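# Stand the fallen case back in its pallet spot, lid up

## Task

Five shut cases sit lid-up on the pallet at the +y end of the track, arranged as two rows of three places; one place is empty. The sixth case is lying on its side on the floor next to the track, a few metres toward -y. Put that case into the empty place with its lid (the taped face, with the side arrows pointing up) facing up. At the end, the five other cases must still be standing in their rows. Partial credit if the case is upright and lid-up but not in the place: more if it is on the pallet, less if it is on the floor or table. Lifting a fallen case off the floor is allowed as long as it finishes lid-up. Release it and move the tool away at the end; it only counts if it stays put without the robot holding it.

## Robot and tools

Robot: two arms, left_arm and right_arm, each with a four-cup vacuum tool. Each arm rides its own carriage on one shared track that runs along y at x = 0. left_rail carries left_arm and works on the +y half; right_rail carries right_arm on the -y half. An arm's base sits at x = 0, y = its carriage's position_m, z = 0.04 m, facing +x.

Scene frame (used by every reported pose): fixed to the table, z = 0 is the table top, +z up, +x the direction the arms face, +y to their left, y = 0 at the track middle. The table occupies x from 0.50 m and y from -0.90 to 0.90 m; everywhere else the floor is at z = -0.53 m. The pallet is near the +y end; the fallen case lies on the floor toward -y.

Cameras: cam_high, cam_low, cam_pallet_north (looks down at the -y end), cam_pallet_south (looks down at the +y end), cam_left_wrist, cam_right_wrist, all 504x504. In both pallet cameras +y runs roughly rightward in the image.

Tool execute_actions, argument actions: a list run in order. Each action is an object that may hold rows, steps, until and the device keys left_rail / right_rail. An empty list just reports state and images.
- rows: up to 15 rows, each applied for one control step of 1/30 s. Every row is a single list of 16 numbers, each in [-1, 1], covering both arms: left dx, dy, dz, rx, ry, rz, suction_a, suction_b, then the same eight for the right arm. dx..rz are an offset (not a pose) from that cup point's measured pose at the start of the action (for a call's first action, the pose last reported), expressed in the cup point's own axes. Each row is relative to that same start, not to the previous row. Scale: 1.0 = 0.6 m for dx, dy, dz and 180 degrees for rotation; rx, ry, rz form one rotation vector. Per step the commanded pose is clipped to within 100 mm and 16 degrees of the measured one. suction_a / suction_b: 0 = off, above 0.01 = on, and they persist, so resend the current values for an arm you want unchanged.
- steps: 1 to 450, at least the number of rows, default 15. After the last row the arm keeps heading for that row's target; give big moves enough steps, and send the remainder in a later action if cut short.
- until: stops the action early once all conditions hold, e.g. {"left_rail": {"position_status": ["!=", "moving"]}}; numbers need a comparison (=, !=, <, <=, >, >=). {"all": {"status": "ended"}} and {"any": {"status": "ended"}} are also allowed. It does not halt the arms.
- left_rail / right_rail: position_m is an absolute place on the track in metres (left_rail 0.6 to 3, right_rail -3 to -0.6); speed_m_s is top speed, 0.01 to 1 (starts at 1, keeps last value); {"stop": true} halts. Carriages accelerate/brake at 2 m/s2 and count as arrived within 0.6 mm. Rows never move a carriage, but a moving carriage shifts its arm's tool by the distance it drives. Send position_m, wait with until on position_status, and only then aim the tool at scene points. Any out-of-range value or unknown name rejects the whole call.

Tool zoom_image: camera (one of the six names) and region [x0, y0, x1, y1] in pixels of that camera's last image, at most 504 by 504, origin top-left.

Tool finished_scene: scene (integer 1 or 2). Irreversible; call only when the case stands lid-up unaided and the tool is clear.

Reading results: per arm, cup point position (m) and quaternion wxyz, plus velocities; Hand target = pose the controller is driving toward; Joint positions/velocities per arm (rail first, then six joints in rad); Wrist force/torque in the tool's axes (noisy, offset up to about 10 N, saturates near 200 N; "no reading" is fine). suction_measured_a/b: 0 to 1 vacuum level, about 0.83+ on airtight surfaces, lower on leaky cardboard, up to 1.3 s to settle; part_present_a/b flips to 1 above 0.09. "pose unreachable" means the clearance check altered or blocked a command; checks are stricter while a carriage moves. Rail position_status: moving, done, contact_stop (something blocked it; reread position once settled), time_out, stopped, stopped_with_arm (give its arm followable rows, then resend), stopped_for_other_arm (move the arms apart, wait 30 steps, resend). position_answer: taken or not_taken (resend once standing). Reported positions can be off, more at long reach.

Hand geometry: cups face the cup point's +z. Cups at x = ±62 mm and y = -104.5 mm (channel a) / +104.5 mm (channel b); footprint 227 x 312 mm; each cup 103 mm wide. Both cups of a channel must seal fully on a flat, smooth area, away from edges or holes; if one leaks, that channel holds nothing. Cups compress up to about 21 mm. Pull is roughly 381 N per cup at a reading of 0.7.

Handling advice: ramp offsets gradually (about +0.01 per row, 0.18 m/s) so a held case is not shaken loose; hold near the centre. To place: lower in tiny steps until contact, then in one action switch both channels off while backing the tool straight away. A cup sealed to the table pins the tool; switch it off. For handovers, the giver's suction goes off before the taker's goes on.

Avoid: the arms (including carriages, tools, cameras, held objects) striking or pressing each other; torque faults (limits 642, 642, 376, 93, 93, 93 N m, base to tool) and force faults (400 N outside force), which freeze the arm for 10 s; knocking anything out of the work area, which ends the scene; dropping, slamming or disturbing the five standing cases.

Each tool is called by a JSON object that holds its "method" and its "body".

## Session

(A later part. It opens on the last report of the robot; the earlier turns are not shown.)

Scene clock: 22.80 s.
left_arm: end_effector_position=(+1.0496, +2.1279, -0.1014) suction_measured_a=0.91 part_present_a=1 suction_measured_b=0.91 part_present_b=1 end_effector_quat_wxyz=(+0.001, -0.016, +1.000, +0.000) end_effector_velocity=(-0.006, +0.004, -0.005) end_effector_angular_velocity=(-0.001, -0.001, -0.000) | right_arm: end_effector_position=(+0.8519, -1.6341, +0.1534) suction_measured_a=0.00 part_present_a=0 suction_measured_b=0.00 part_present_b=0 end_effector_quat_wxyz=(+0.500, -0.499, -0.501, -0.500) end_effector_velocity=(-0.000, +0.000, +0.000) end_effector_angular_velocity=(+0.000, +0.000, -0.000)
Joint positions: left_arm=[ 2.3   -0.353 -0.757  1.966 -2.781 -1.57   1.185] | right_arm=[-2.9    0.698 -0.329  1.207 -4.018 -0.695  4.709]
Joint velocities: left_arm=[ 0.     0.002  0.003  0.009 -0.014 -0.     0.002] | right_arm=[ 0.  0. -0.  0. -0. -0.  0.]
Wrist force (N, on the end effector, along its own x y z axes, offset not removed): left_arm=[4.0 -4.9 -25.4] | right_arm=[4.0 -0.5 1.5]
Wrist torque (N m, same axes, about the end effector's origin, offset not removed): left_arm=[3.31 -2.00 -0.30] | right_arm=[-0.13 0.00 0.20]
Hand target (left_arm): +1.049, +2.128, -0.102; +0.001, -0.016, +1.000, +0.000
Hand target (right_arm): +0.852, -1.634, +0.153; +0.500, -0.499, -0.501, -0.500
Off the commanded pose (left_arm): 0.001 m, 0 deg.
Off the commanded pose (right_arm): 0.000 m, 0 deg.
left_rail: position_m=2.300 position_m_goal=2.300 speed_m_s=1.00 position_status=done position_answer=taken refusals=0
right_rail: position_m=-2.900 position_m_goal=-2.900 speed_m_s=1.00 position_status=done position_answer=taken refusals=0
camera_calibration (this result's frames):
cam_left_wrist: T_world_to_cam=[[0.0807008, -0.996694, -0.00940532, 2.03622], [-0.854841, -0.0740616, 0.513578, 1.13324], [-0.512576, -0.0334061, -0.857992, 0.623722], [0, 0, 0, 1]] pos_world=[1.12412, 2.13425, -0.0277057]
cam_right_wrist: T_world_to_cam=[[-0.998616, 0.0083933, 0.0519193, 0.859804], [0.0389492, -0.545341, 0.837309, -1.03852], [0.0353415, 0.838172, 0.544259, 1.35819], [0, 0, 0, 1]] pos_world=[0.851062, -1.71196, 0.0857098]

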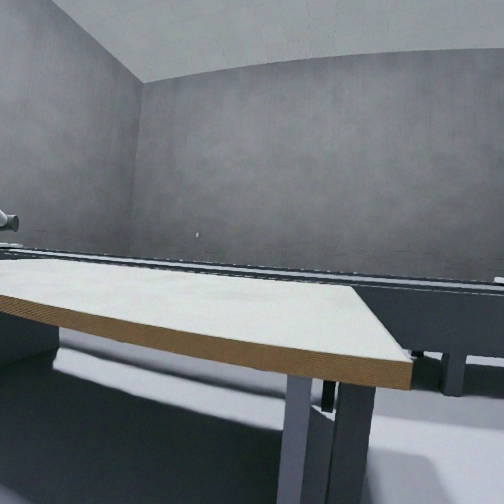

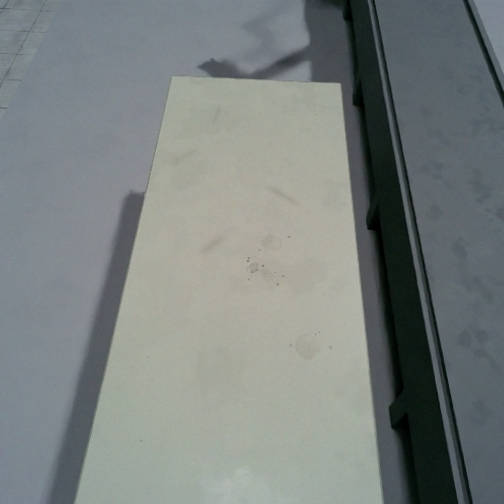

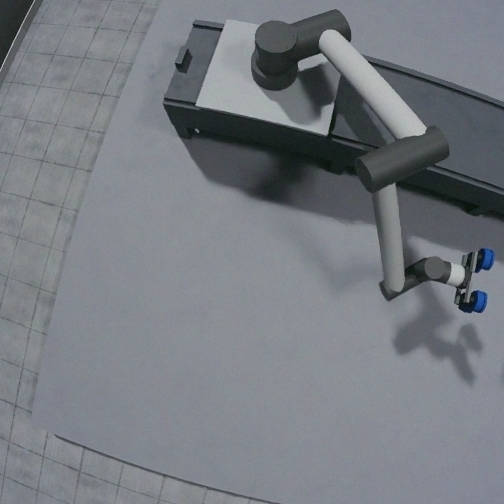

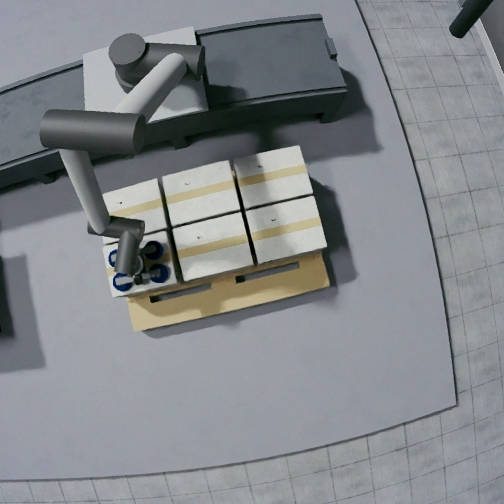

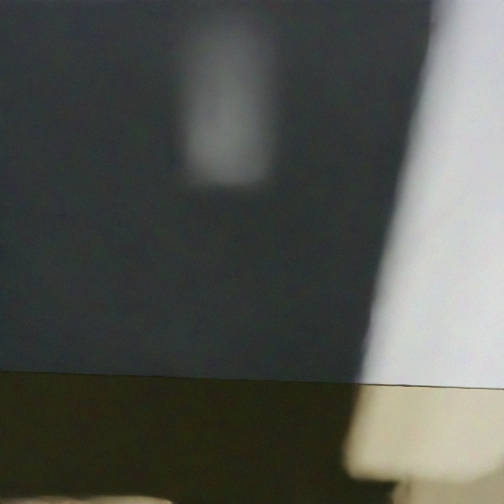

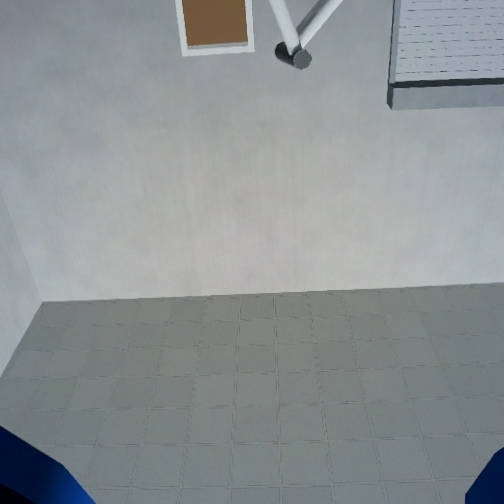

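{"method": "execute_actions", "body": {"actions": [{"rows":[[0,0.004,0.005,0,0,0,1,1,0,0,0,0,0,0,0,0],[0,0.008,0.01,0,0,0,1,1,0,0,0,0,0,0,0,0],[0,0.011,0.014,0,0,0,1,1,0,0,0,0,0,0,0,0],[0,0.011,0.017,0,0,0,1,1,0,0,0,0,0,0,0,0]],"steps":12}]}}

{"method": "execute_actions", "body": {"actions": [{"rows":[[0,0,0.003,0,0,0,1,1,0,0,0,0,0,0,0,0]],"steps":7}]}}

Scene clock: 23.30 s.
left_arm: end_effector_position=(+1.0493, +2.1342, -0.1110) suction_measured_a=0.91 part_present_a=1 suction_measured_b=0.91 part_present_b=1 end_effector_quat_wxyz=(+0.001, -0.016, +1.000, +0.000) end_effector_velocity=(+0.001, +0.003, -0.006) end_effector_angular_velocity=(-0.000, -0.001, -0.000) | right_arm: end_effector_position=(+0.8519, -1.6341, +0.1534) suction_measured_a=0.00 part_present_a=0 suction_measured_b=0.00 part_present_b=0 end_effector_quat_wxyz=(+0.500, -0.499, -0.501, -0.500) end_effector_velocity=(+0.000, -0.000, -0.000) end_effector_angular_velocity=(-0.000, +0.000, -0.000)
Joint positions: left_arm=[ 2.3   -0.347 -0.746  1.966 -2.792 -1.57   1.19 ] | right_arm=[-2.9    0.698 -0.329  1.207 -4.018 -0.695  4.709]
Joint velocities: left_arm=[ 0.     0.003  0.007 -0.001 -0.007  0.     0.003] | right_arm=[ 0. -0.  0. -0.  0. -0. -0.]
Wrist force (N, on the end effector, along its own x y z axes, offset not removed): left_arm=[6.2 -8.1 -24.2] | right_arm=[4.5 3.3 3.2]
Wrist torque (N m, same axes, about the end effector's origin, offset not removed): left_arm=[3.01 -2.32 -0.36] | right_arm=[0.55 -0.11 0.09]
Hand target (left_arm): +1.049, +2.134, -0.112; +0.001, -0.016, +1.000, +0.000
Hand target (right_arm): +0.852, -1.634, +0.153; +0.500, -0.499, -0.501, -0.500
Off the commanded pose (left_arm): 0.001 m, 0 deg.
Off the commanded pose (right_arm): 0.000 m, 0 deg.
left_rail: position_m=2.300 position_m_goal=2.300 speed_m_s=1.00 position_status=done position_answer=taken refusals=0
right_rail: position_m=-2.900 position_m_goal=-2.900 speed_m_s=1.00 position_status=done position_answer=taken refusals=0
camera_calibration (this result's frames):
cam_left_wrist: T_world_to_cam=[[0.0807115, -0.996693, -0.00945871, 2.04237], [-0.854793, -0.0740952, 0.513652, 1.1384], [-0.512654, -0.0333724, -0.857946, 0.615593], [0, 0, 0, 1]] pos_world=[1.12384, 2.14051, -0.0372756]
cam_right_wrist: T_world_to_cam=[[-0.998616, 0.00839332, 0.0519194, 0.859804], [0.0389492, -0.545341, 0.837309, -1.03852], [0.0353415, 0.838173, 0.544259, 1.35819], [0, 0, 0, 1]] pos_world=[0.851062, -1.71196, 0.0857099]

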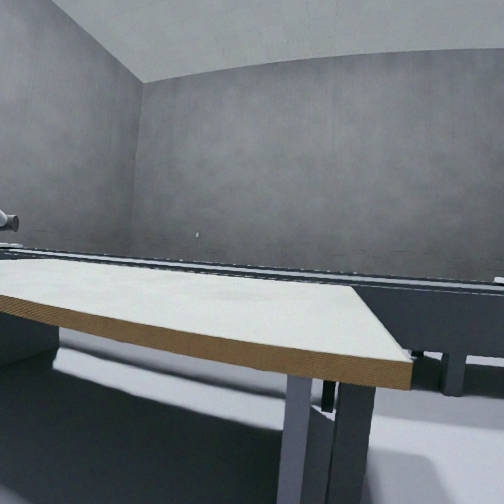

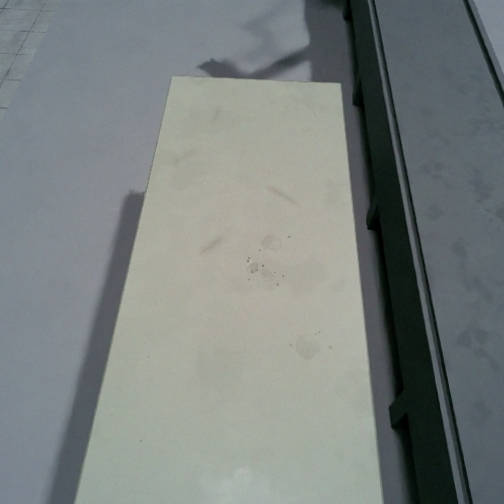

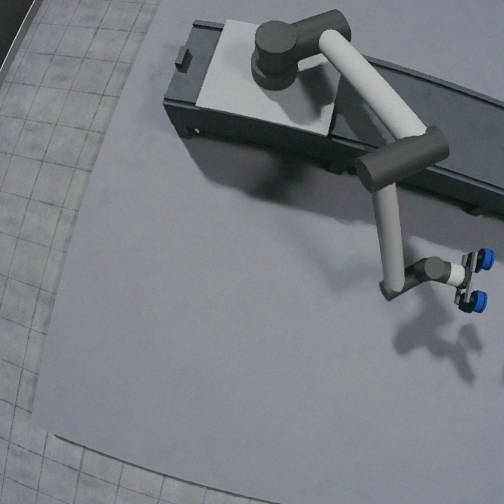

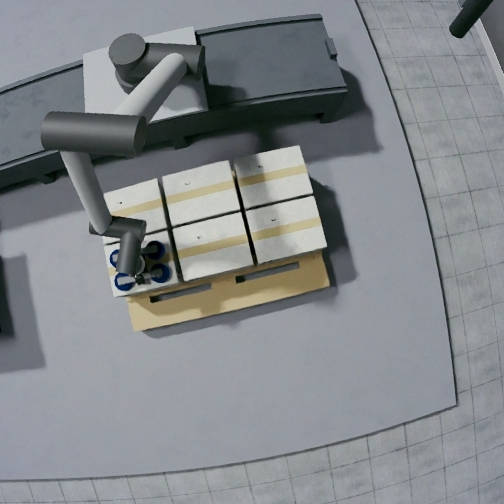

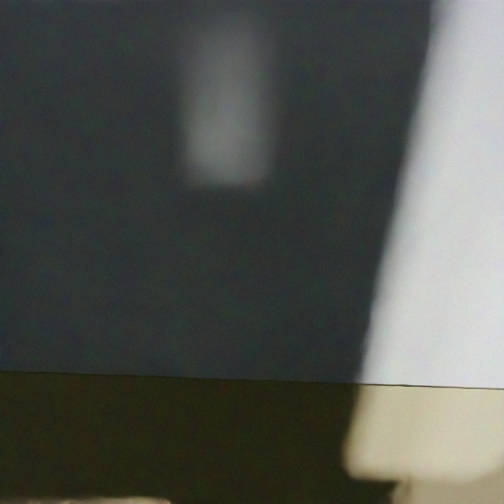

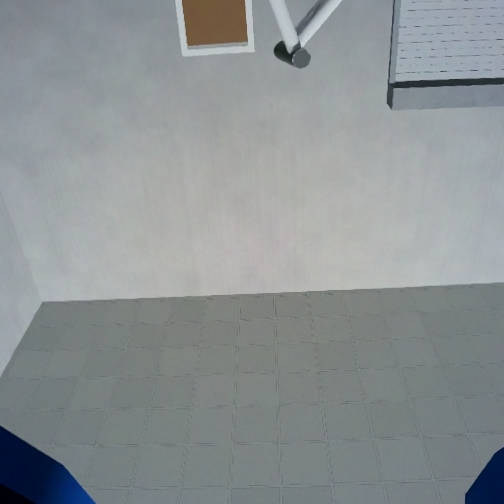

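Scene clock: 23.53 s.
left_arm: end_effector_position=(+1.0493, +2.1343, -0.1125) suction_measured_a=0.91 part_present_a=1 suction_measured_b=0.91 part_present_b=1 end_effector_quat_wxyz=(+0.001, -0.016, +1.000, +0.000) end_effector_velocity=(-0.000, +0.000, -0.003) end_effector_angular_velocity=(+0.000, +0.000, -0.000) | right_arm: end_effector_position=(+0.8519, -1.6341, +0.1534) suction_measured_a=0.00 part_present_a=0 suction_measured_b=0.00 part_present_b=0 end_effector_quat_wxyz=(+0.500, -0.499, -0.501, -0.500) end_effector_velocity=(+0.000, -0.000, +0.000) end_effector_angular_velocity=(+0.000, +0.000, -0.000)
Joint positions: left_arm=[ 2.3   -0.347 -0.744  1.966 -2.794 -1.57   1.191] | right_arm=[-2.9    0.698 -0.329  1.207 -4.018 -0.695  4.709]
Joint velocities: left_arm=[ 0.    -0.     0.003 -0.    -0.003 -0.     0.   ] | right_arm=[ 0. -0. -0. -0. -0.  0.  0.]
Wrist force (N, on the end effector, along its own x y z axes, offset not removed): left_arm=[3.9 -8.1 -25.7] | right_arm=[0.2 1.0 3.3]
Wrist torque (N m, same axes, about the end effector's origin, offset not removed): left_arm=[2.88 -2.15 -0.44] | right_arm=[0.13 0.39 0.02]
Hand target (left_arm): +1.049, +2.134, -0.113; +0.001, -0.016, +1.000, +0.000
Hand target (right_arm): +0.852, -1.634, +0.153; +0.500, -0.499, -0.501, -0.500
Off the commanded pose (left_arm): 0.000 m, 0 deg.
Off the commanded pose (right_arm): 0.000 m, 0 deg.
left_rail: position_m=2.300 position_m_goal=2.300 speed_m_s=1.00 position_status=done position_answer=taken refusals=0
right_rail: position_m=-2.900 position_m_goal=-2.900 speed_m_s=1.00 position_status=done position_answer=taken refusals=0
camera_calibration (this result's frames):
cam_left_wrist: T_world_to_cam=[[0.0807101, -0.996693, -0.00945746, 2.04247], [-0.854795, -0.0740934, 0.51365, 1.13918], [-0.512652, -0.0333725, -0.857948, 0.614323], [0, 0, 0, 1]] pos_world=[1.12386, 2.14062, -0.0387679]
cam_right_wrist: T_world_to_cam=[[-0.998616, 0.00839329, 0.0519193, 0.859804], [0.0389492, -0.545341, 0.837309, -1.03852], [0.0353415, 0.838173, 0.544259, 1.35819], [0, 0, 0, 1]] pos_world=[0.851062, -1.71196, 0.0857097]

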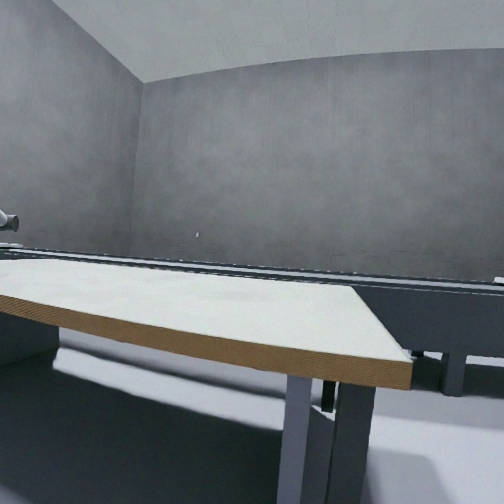

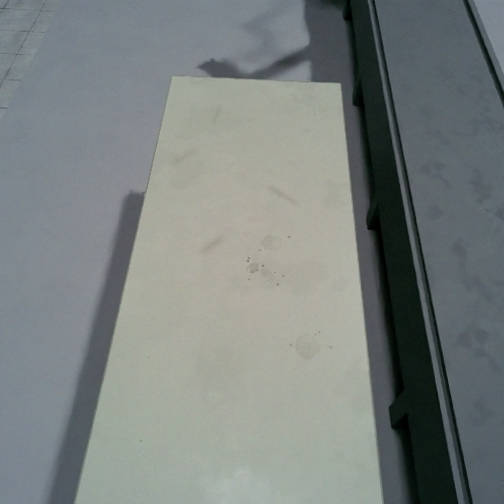

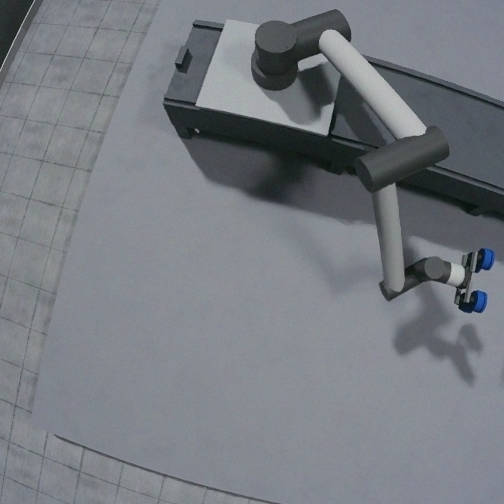

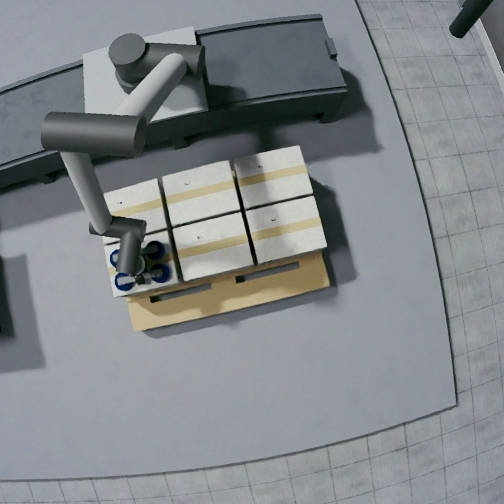

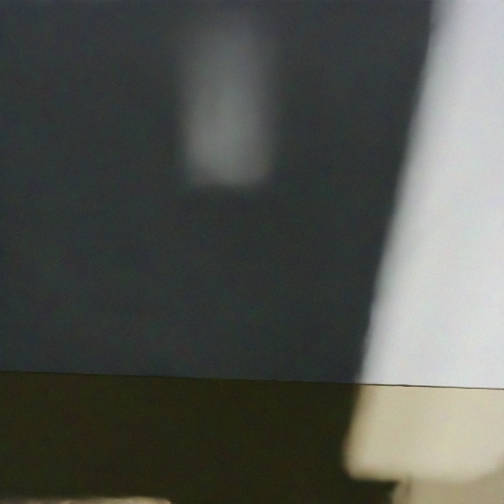

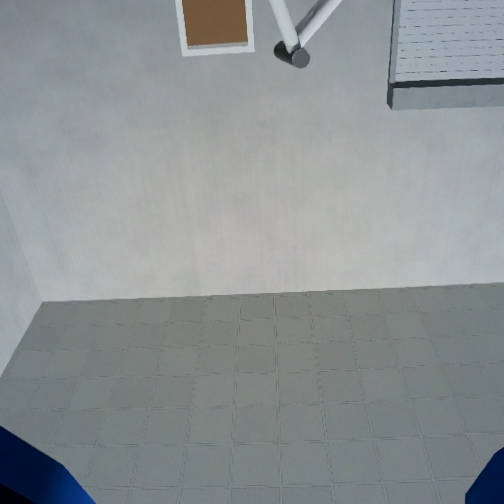

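{"method": "execute_actions", "body": {"actions": [{"rows":[[0,0,0.003,0,0,0,1,1,0,0,0,0,0,0,0,0]],"steps":6}]}}

Scene clock: 23.77 s.
left_arm: end_effector_position=(+1.0493, +2.1343, -0.1138) suction_measured_a=0.91 part_present_a=1 suction_measured_b=0.91 part_present_b=1 end_effector_quat_wxyz=(+0.001, -0.016, +1.000, +0.000) end_effector_velocity=(-0.000, +0.000, -0.004) end_effector_angular_velocity=(+0.000, +0.000, -0.000) | right_arm: end_effector_position=(+0.8519, -1.6341, +0.1534) suction_measured_a=0.00 part_present_a=0 suction_measured_b=0.00 part_present_b=0 end_effector_quat_wxyz=(+0.500, -0.499, -0.501, -0.500) end_effector_velocity=(-0.000, +0.000, -0.000) end_effector_angular_velocity=(-0.000, +0.000, -0.000)
Joint positions: left_arm=[ 2.3   -0.347 -0.743  1.966 -2.795 -1.57   1.191] | right_arm=[-2.9    0.698 -0.329  1.207 -4.018 -0.695  4.709]
Joint velocities: left_arm=[ 0.    -0.     0.005 -0.001 -0.004  0.     0.   ] | right_arm=[ 0.  0.  0.  0. -0. -0.  0.]
Wrist force (N, on the end effector, along its own x y z axes, offset not removed): left_arm=[2.8 -9.4 -20.9] | right_arm=[0.3 0.9 2.0]
Wrist torque (N m, same axes, about the end effector's origin, offset not removed): left_arm=[2.89 -2.06 -0.23] | right_arm=[0.31 0.53 -0.02]
Hand target (left_arm): +1.049, +2.134, -0.114; +0.001, -0.016, +1.000, +0.000
Hand target (right_arm): +0.852, -1.634, +0.153; +0.500, -0.499, -0.501, -0.500
Off the commanded pose (left_arm): 0.000 m, 0 deg.
Off the commanded pose (right_arm): 0.000 m, 0 deg.
left_rail: position_m=2.300 position_m_goal=2.300 speed_m_s=1.00 position_status=done position_answer=taken refusals=0
right_rail: position_m=-2.900 position_m_goal=-2.900 speed_m_s=1.00 position_status=done position_answer=taken refusals=0
camera_calibration (this result's frames):
cam_left_wrist: T_world_to_cam=[[0.0807102, -0.996693, -0.00946146, 2.04245], [-0.85479, -0.0740953, 0.513657, 1.13988], [-0.512659, -0.0333698, -0.857943, 0.613155], [0, 0, 0, 1]] pos_world=[1.12385, 2.14062, -0.040132]
cam_right_wrist: T_world_to_cam=[[-0.998616, 0.0083933, 0.0519193, 0.859804], [0.0389492, -0.545341, 0.837309, -1.03852], [0.0353415, 0.838173, 0.544259, 1.35819], [0, 0, 0, 1]] pos_world=[0.851062, -1.71196, 0.0857097]

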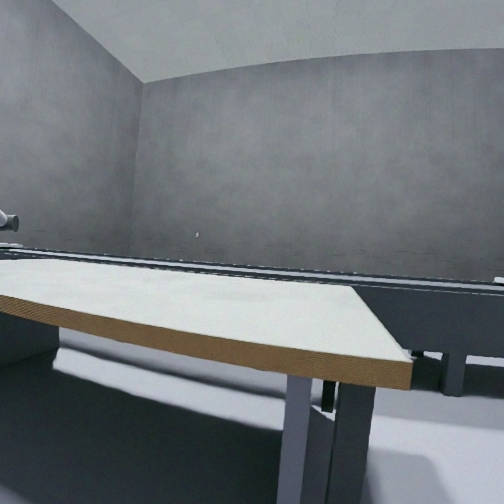

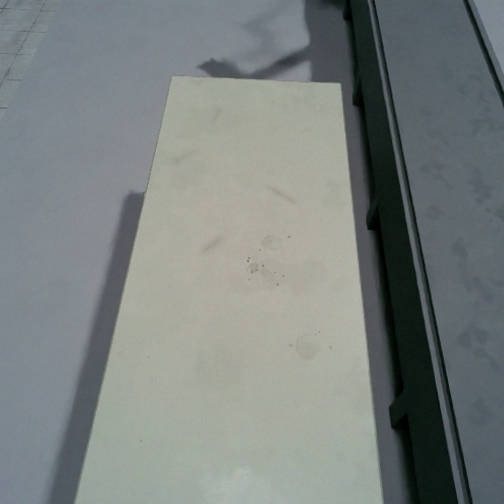

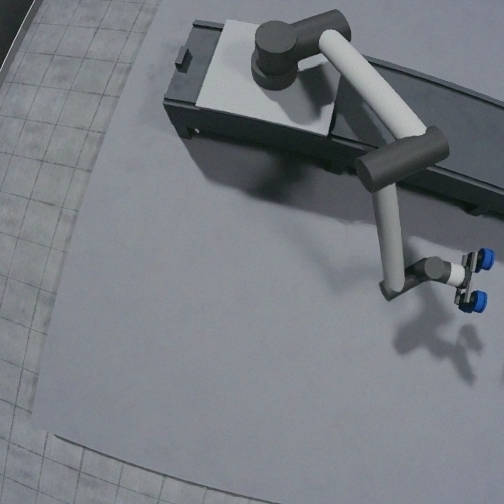

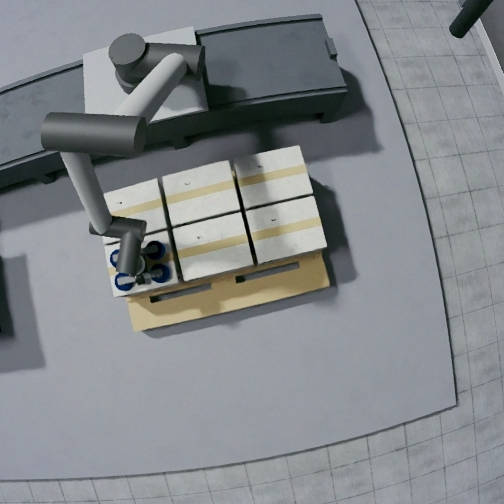

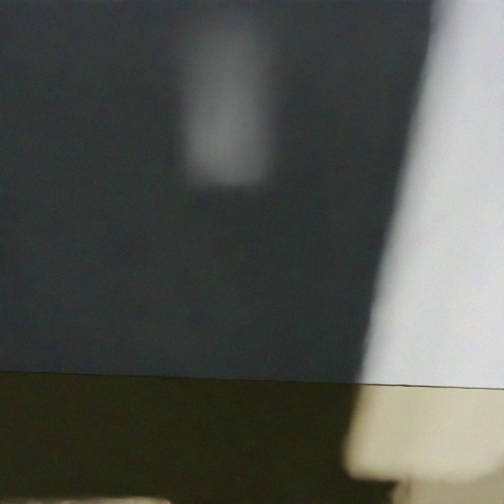

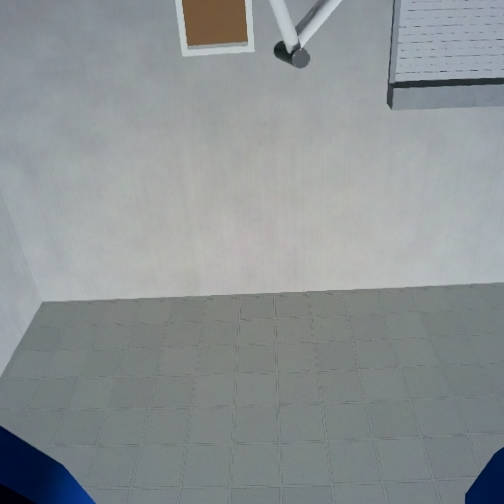

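{"method": "execute_actions", "body": {"actions": [{"rows":[[0,0,0.003,0,0,0,1,1,0,0,0,0,0,0,0,0]],"steps":6}]}}

Scene clock: 24.00 s.
left_arm: end_effector_position=(+1.0493, +2.1343, -0.1152) suction_measured_a=0.91 part_present_a=1 suction_measured_b=0.91 part_present_b=1 end_effector_quat_wxyz=(+0.001, -0.016, +1.000, +0.000) end_effector_velocity=(+0.000, -0.000, -0.004) end_effector_angular_velocity=(+0.000, +0.000, -0.000) | right_arm: end_effector_position=(+0.8519, -1.6341, +0.1534) suction_measured_a=0.00 part_present_a=0 suction_measured_b=0.00 part_present_b=0 end_effector_quat_wxyz=(+0.500, -0.499, -0.501, -0.500) end_effector_velocity=(-0.000, +0.000, +0.000) end_effector_angular_velocity=(+0.000, -0.000, -0.000)
Joint positions: left_arm=[ 2.3   -0.347 -0.741  1.965 -2.797 -1.57   1.191] | right_arm=[-2.9    0.698 -0.329  1.207 -4.018 -0.695  4.709]
Joint velocities: left_arm=[ 0.    -0.     0.005 -0.001 -0.004  0.     0.   ] | right_arm=[ 0.  0. -0.  0. -0. -0.  0.]
Wrist force (N, on the end effector, along its own x y z axes, offset not removed): left_arm=[1.7 -8.9 -21.8] | right_arm=[1.1 -0.3 0.8]
Wrist torque (N m, same axes, about the end effector's origin, offset not removed): left_arm=[3.00 -1.74 -0.47] | right_arm=[0.02 0.26 0.22]
Hand target (left_arm): +1.049, +2.134, -0.116; +0.001, -0.016, +1.000, +0.000
Hand target (right_arm): +0.852, -1.634, +0.153; +0.500, -0.499, -0.501, -0.500
Off the commanded pose (left_arm): 0.000 m, 0 deg.
Off the commanded pose (right_arm): 0.000 m, 0 deg.
left_rail: position_m=2.300 position_m_goal=2.300 speed_m_s=1.00 position_status=done position_answer=taken refusals=0
right_rail: position_m=-2.900 position_m_goal=-2.900 speed_m_s=1.00 position_status=done position_answer=taken refusals=0
camera_calibration (this result's frames):
cam_left_wrist: T_world_to_cam=[[0.0807103, -0.996693, -0.00946519, 2.04244], [-0.854786, -0.074097, 0.513664, 1.14059], [-0.512667, -0.0333673, -0.857939, 0.611969], [0, 0, 0, 1]] pos_world=[1.12385, 2.14062, -0.0415171]
cam_right_wrist: T_world_to_cam=[[-0.998616, 0.00839317, 0.0519194, 0.859803], [0.0389494, -0.545341, 0.837309, -1.03852], [0.0353414, 0.838173, 0.544259, 1.35819], [0, 0, 0, 1]] pos_world=[0.851062, -1.71196, 0.0857098]

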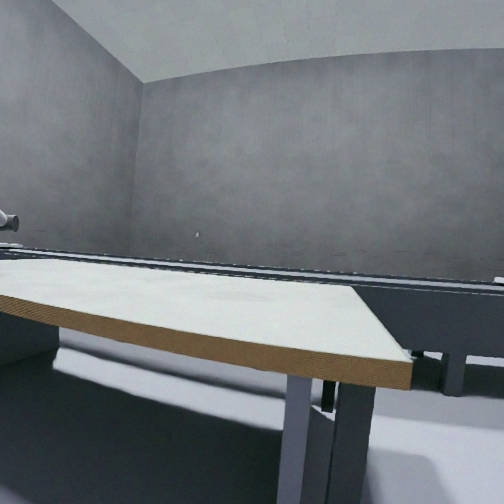

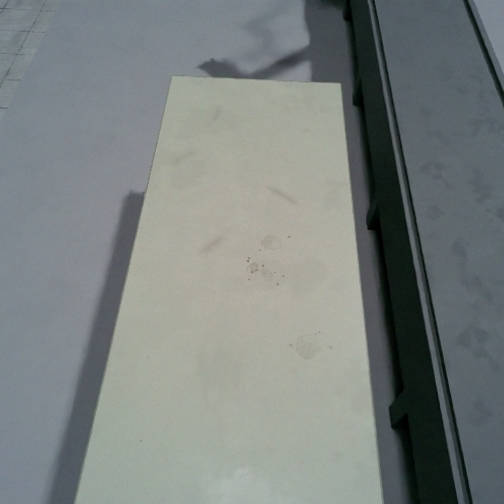

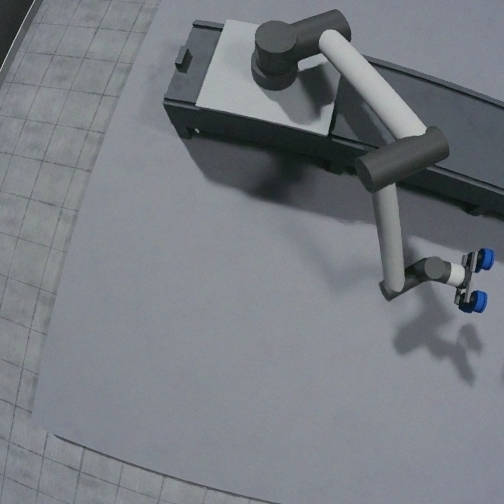

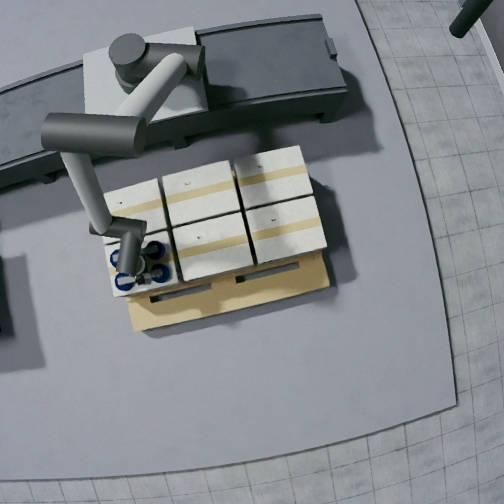

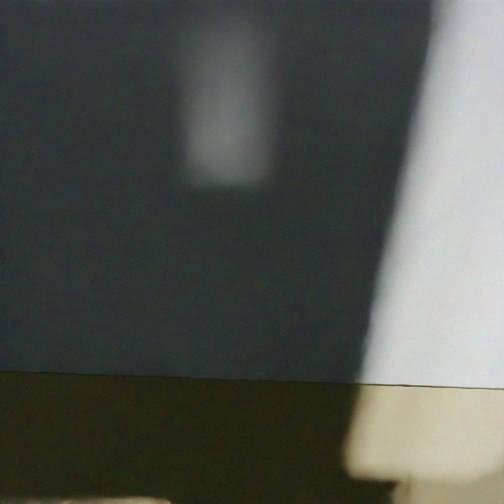

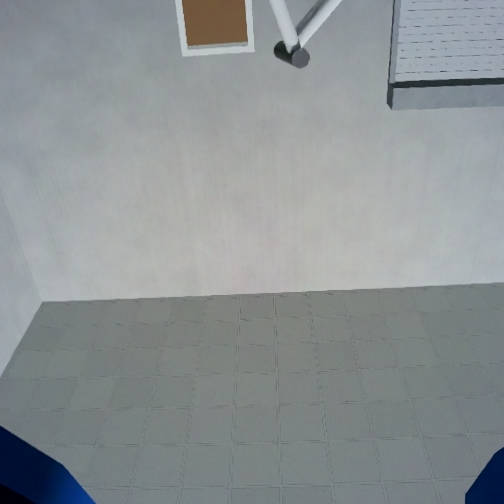

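{"method": "execute_actions", "body": {"actions": [{"rows":[[0,0,0.0025,0,0,0,1,1,0,0,0,0,0,0,0,0]],"steps":6}]}}

Scene clock: 24.23 s.
left_arm: end_effector_position=(+1.0493, +2.1343, -0.1164) suction_measured_a=0.91 part_present_a=1 suction_measured_b=0.91 part_present_b=1 end_effector_quat_wxyz=(+0.001, -0.016, +1.000, +0.000) end_effector_velocity=(+0.000, -0.000, -0.003) end_effector_angular_velocity=(+0.000, +0.000, +0.000) | right_arm: end_effector_position=(+0.8519, -1.6341, +0.1534) suction_measured_a=0.00 part_present_a=0 suction_measured_b=0.00 part_present_b=0 end_effector_quat_wxyz=(+0.500, -0.499, -0.501, -0.500) end_effector_velocity=(-0.000, +0.000, +0.000) end_effector_angular_velocity=(+0.000, -0.000, +0.000)
Joint positions: left_arm=[ 2.3   -0.347 -0.74   1.965 -2.798 -1.57   1.191] | right_arm=[-2.9    0.698 -0.329  1.207 -4.018 -0.695  4.709]
Joint velocities: left_arm=[ 0.     0.     0.004 -0.001 -0.003 -0.    -0.   ] | right_arm=[ 0.  0. -0. -0.  0.  0. -0.]
Wrist force (N, on the end effector, along its own x y z axes, offset not removed): left_arm=[1.9 -8.6 -24.3] | right_arm=[-0.1 0.7 4.8]
Wrist torque (N m, same axes, about the end effector's origin, offset not removed): left_arm=[3.11 -1.78 -0.26] | right_arm=[0.29 0.53 0.14]
Hand target (left_arm): +1.049, +2.134, -0.117; +0.001, -0.016, +1.000, +0.000
Hand target (right_arm): +0.852, -1.634, +0.153; +0.500, -0.499, -0.501, -0.500
Off the commanded pose (left_arm): 0.000 m, 0 deg.
Off the commanded pose (right_arm): 0.000 m, 0 deg.
left_rail: position_m=2.300 position_m_goal=2.300 speed_m_s=1.00 position_status=done position_answer=taken refusals=0
right_rail: position_m=-2.900 position_m_goal=-2.900 speed_m_s=1.00 position_status=done position_answer=taken refusals=0
camera_calibration (this result's frames):
cam_left_wrist: T_world_to_cam=[[0.0807099, -0.996693, -0.00946781, 2.04243], [-0.854783, -0.0740978, 0.513669, 1.14119], [-0.512672, -0.0333653, -0.857936, 0.610974], [0, 0, 0, 1]] pos_world=[1.12385, 2.14062, -0.0426789]
cam_right_wrist: T_world_to_cam=[[-0.998616, 0.00839317, 0.0519192, 0.859803], [0.0389492, -0.545341, 0.837309, -1.03852], [0.0353413, 0.838173, 0.544259, 1.35819], [0, 0, 0, 1]] pos_world=[0.851062, -1.71196, 0.0857098]

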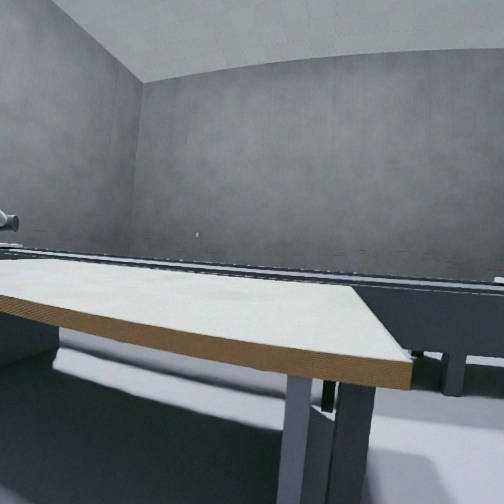

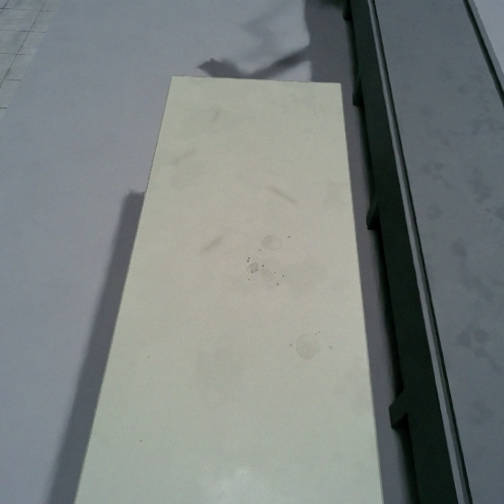

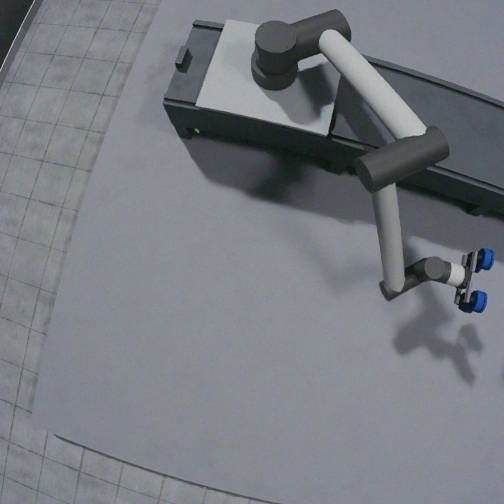

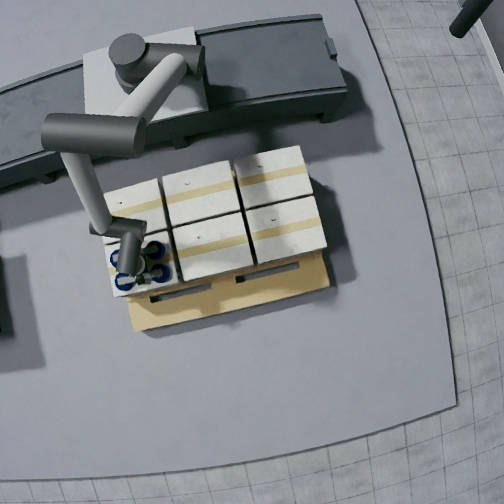

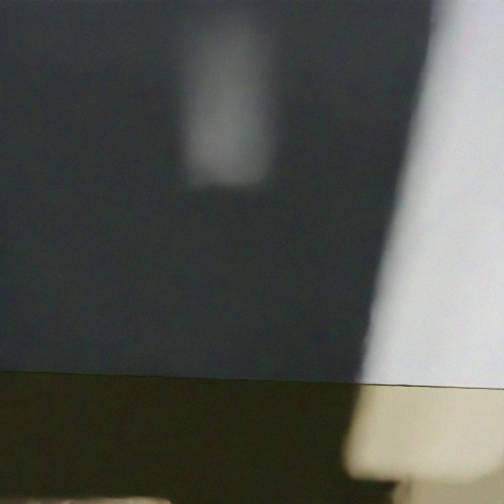

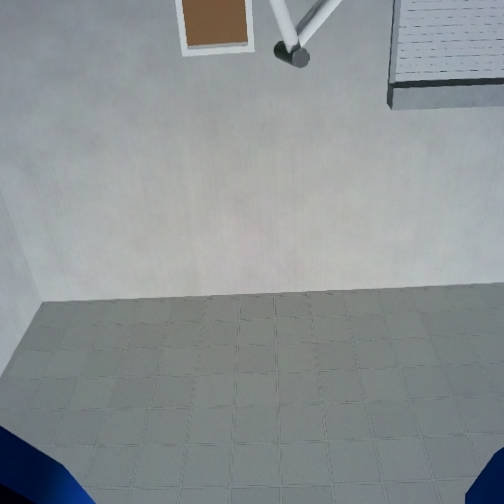

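{"method": "execute_actions", "body": {"actions": [{"rows":[[0,0,0.0025,0,0,0,1,1,0,0,0,0,0,0,0,0]],"steps":6}]}}

Scene clock: 24.47 s.
left_arm: end_effector_position=(+1.0493, +2.1343, -0.1175) suction_measured_a=0.91 part_present_a=1 suction_measured_b=0.91 part_present_b=1 end_effector_quat_wxyz=(+0.001, -0.016, +1.000, +0.000) end_effector_velocity=(+0.000, -0.000, -0.003) end_effector_angular_velocity=(+0.000, +0.000, -0.000) | right_arm: end_effector_position=(+0.8519, -1.6341, +0.1534) suction_measured_a=0.00 part_present_a=0 suction_measured_b=0.00 part_present_b=0 end_effector_quat_wxyz=(+0.500, -0.499, -0.501, -0.500) end_effector_velocity=(+0.000, -0.000, -0.000) end_effector_angular_velocity=(-0.000, +0.000, -0.000)
Joint positions: left_arm=[ 2.3   -0.347 -0.738  1.965 -2.799 -1.57   1.191] | right_arm=[-2.9    0.698 -0.329  1.207 -4.018 -0.695  4.709]
Joint velocities: left_arm=[ 0.     0.     0.004 -0.001 -0.003 -0.     0.   ] | right_arm=[ 0. -0.  0. -0.  0. -0. -0.]
Wrist force (N, on the end effector, along its own x y z axes, offset not removed): left_arm=[2.6 -8.1 -23.5] | right_arm=[0.5 2.2 2.0]
Wrist torque (N m, same axes, about the end effector's origin, offset not removed): left_arm=[3.17 -1.79 -0.46] | right_arm=[0.32 0.34 0.12]
Hand target (left_arm): +1.049, +2.134, -0.118; +0.001, -0.016, +1.000, +0.000
Hand target (right_arm): +0.852, -1.634, +0.153; +0.500, -0.499, -0.501, -0.500
Off the commanded pose (left_arm): 0.000 m, 0 deg.
Off the commanded pose (right_arm): 0.000 m, 0 deg.
left_rail: position_m=2.300 position_m_goal=2.300 speed_m_s=1.00 position_status=done position_answer=taken refusals=0
right_rail: position_m=-2.900 position_m_goal=-2.900 speed_m_s=1.00 position_status=done position_answer=taken refusals=0
camera_calibration (this result's frames):
cam_left_wrist: T_world_to_cam=[[0.08071, -0.996693, -0.00947126, 2.04242], [-0.854779, -0.0740994, 0.513675, 1.14178], [-0.512678, -0.0333629, -0.857932, 0.609988], [0, 0, 0, 1]] pos_world=[1.12385, 2.14062, -0.0438295]
cam_right_wrist: T_world_to_cam=[[-0.998616, 0.00839318, 0.0519193, 0.859803], [0.0389493, -0.545341, 0.837309, -1.03852], [0.0353414, 0.838173, 0.544259, 1.35819], [0, 0, 0, 1]] pos_world=[0.851062, -1.71196, 0.0857098]

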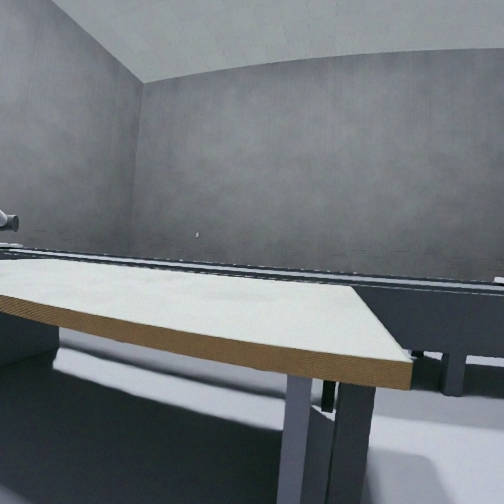

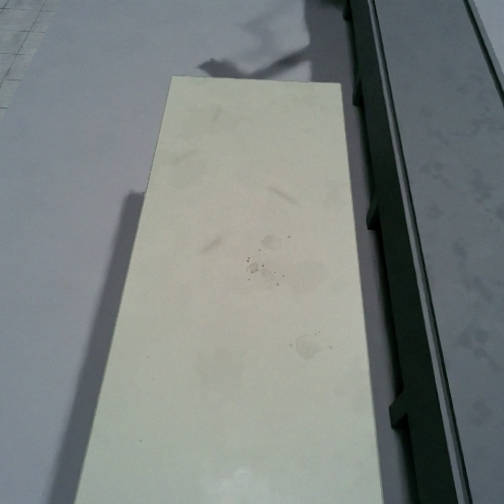

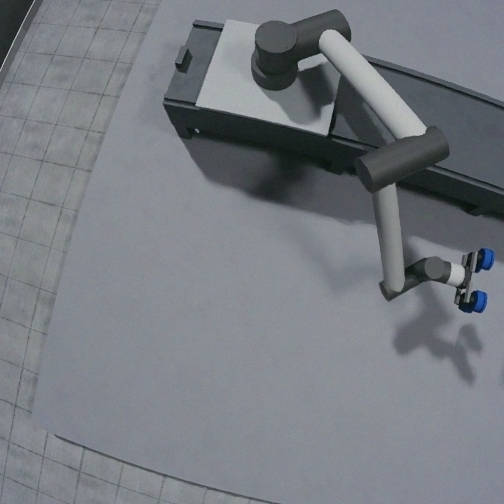

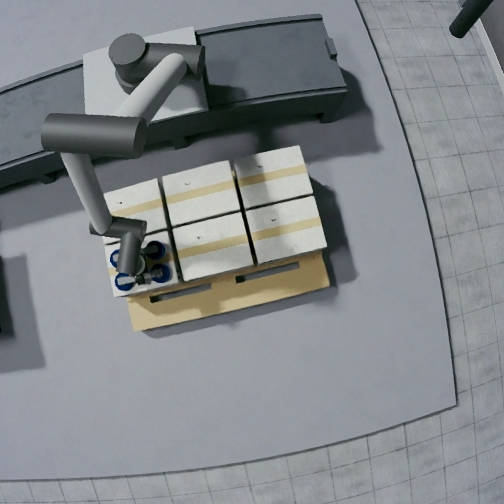

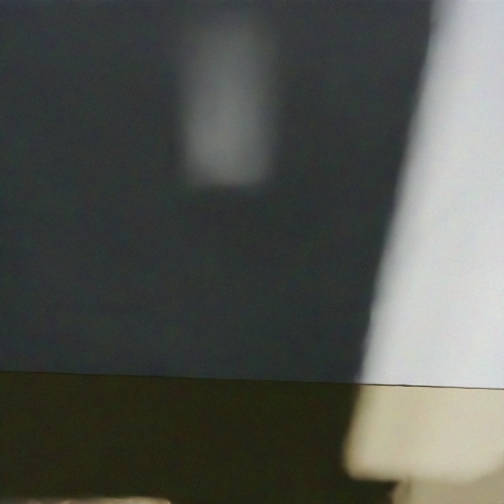

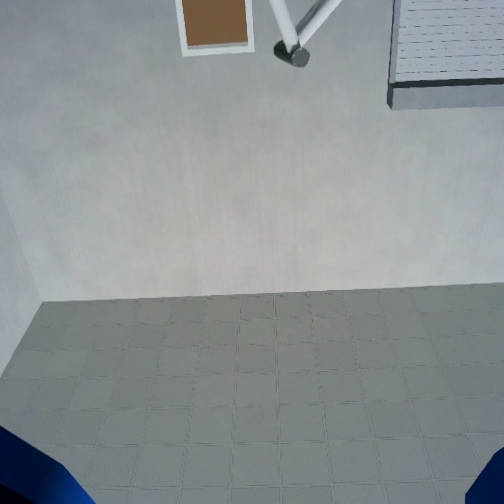

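{"method": "execute_actions", "body": {"actions": [{"rows":[[0,0,0.0025,0,0,0,1,1,0,0,0,0,0,0,0,0]],"steps":6}]}}

Scene clock: 24.77 s.
left_arm: end_effector_position=(+1.0495, +2.1343, -0.1185) suction_measured_a=0.91 part_present_a=1 suction_measured_b=0.91 part_present_b=1 end_effector_quat_wxyz=(+0.001, -0.016, +1.000, +0.000) end_effector_velocity=(+0.001, -0.000, -0.002) end_effector_angular_velocity=(-0.000, -0.002, +0.000) | right_arm: end_effector_position=(+0.8519, -1.6341, +0.1534) suction_measured_a=0.00 part_present_a=0 suction_measured_b=0.00 part_present_b=0 end_effector_quat_wxyz=(+0.500, -0.499, -0.501, -0.500) end_effector_velocity=(+0.000, -0.000, +0.000) end_effector_angular_velocity=(+0.000, +0.000, -0.000)
Joint positions: left_arm=[ 2.3   -0.347 -0.737  1.965 -2.8   -1.57   1.191] | right_arm=[-2.9    0.698 -0.329  1.207 -4.018 -0.695  4.709]
Joint velocities: left_arm=[ 0.     0.     0.002 -0.001 -0.003  0.     0.   ] | right_arm=[ 0. -0. -0.  0. -0. -0.  0.]
Wrist force (N, on the end effector, along its own x y z axes, offset not removed): left_arm=[29.0 -2.2 -110.0] | right_arm=[0.9 3.3 2.2]
Wrist torque (N m, same axes, about the end effector's origin, offset not removed): left_arm=[-2.33 -2.87 -1.43] | right_arm=[0.35 0.32 0.04]
Hand target (left_arm): +1.049, +2.134, -0.119; +0.001, -0.016, +1.000, +0.000
Hand target (right_arm): +0.852, -1.634, +0.153; +0.500, -0.499, -0.501, -0.500
Off the commanded pose (left_arm): 0.001 m, 0 deg.
Off the commanded pose (right_arm): 0.000 m, 0 deg.
left_rail: position_m=2.300 position_m_goal=2.300 speed_m_s=1.00 position_status=done position_answer=taken refusals=0
right_rail: position_m=-2.900 position_m_goal=-2.900 speed_m_s=1.00 position_status=done position_answer=taken refusals=0
camera_calibration (this result's frames):
cam_left_wrist: T_world_to_cam=[[0.0807132, -0.996693, -0.00937142, 2.04237], [-0.854961, -0.0740626, 0.513378, 1.14246], [-0.512375, -0.0334242, -0.858111, 0.609053], [0, 0, 0, 1]] pos_world=[1.12398, 2.14059, -0.0447402]
cam_right_wrist: T_world_to_cam=[[-0.998616, 0.0083932, 0.0519196, 0.859803], [0.0389495, -0.545341, 0.837309, -1.03852], [0.0353416, 0.838173, 0.544259, 1.35819], [0, 0, 0, 1]] pos_world=[0.851062, -1.71196, 0.0857097]

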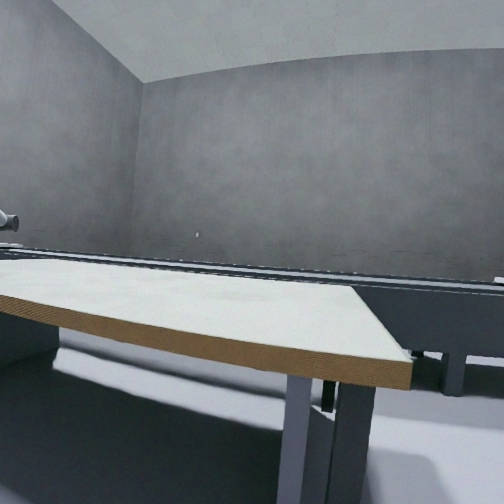

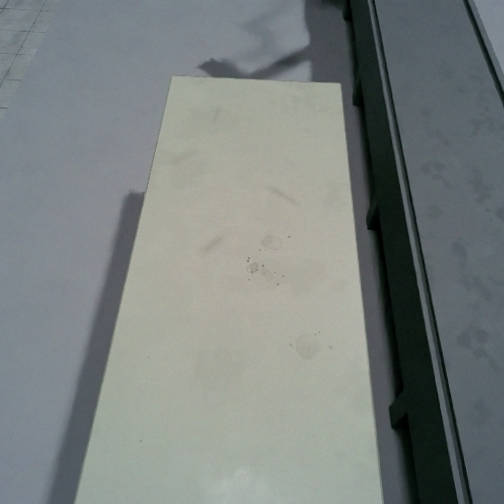

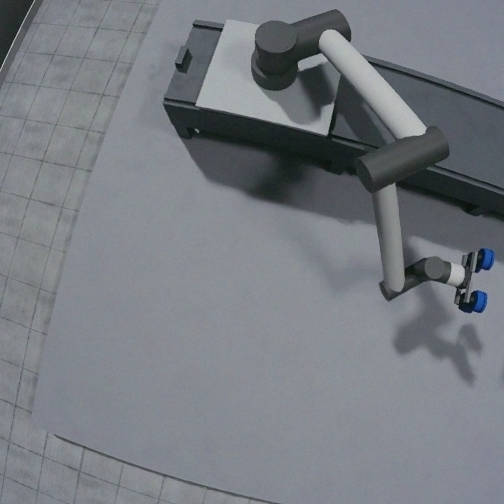

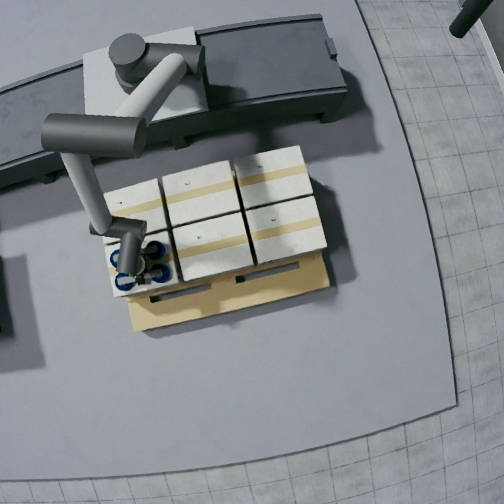

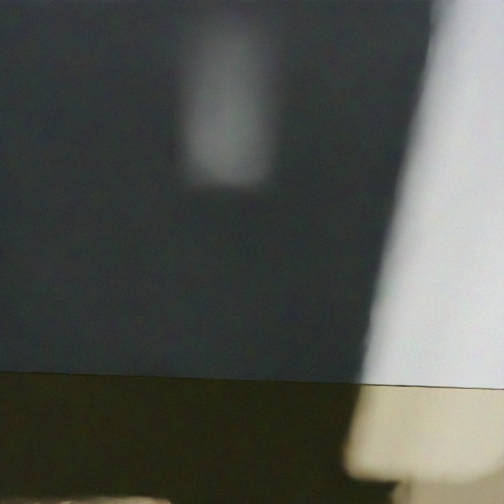

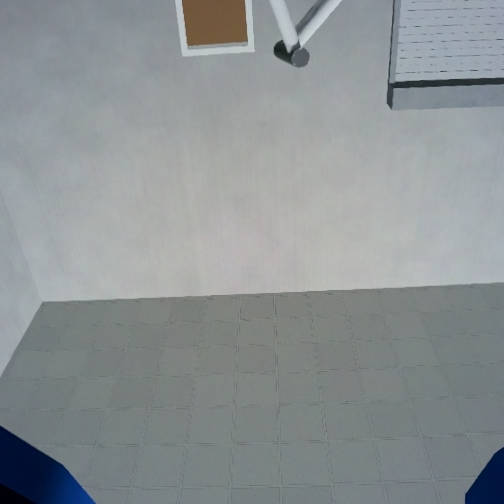

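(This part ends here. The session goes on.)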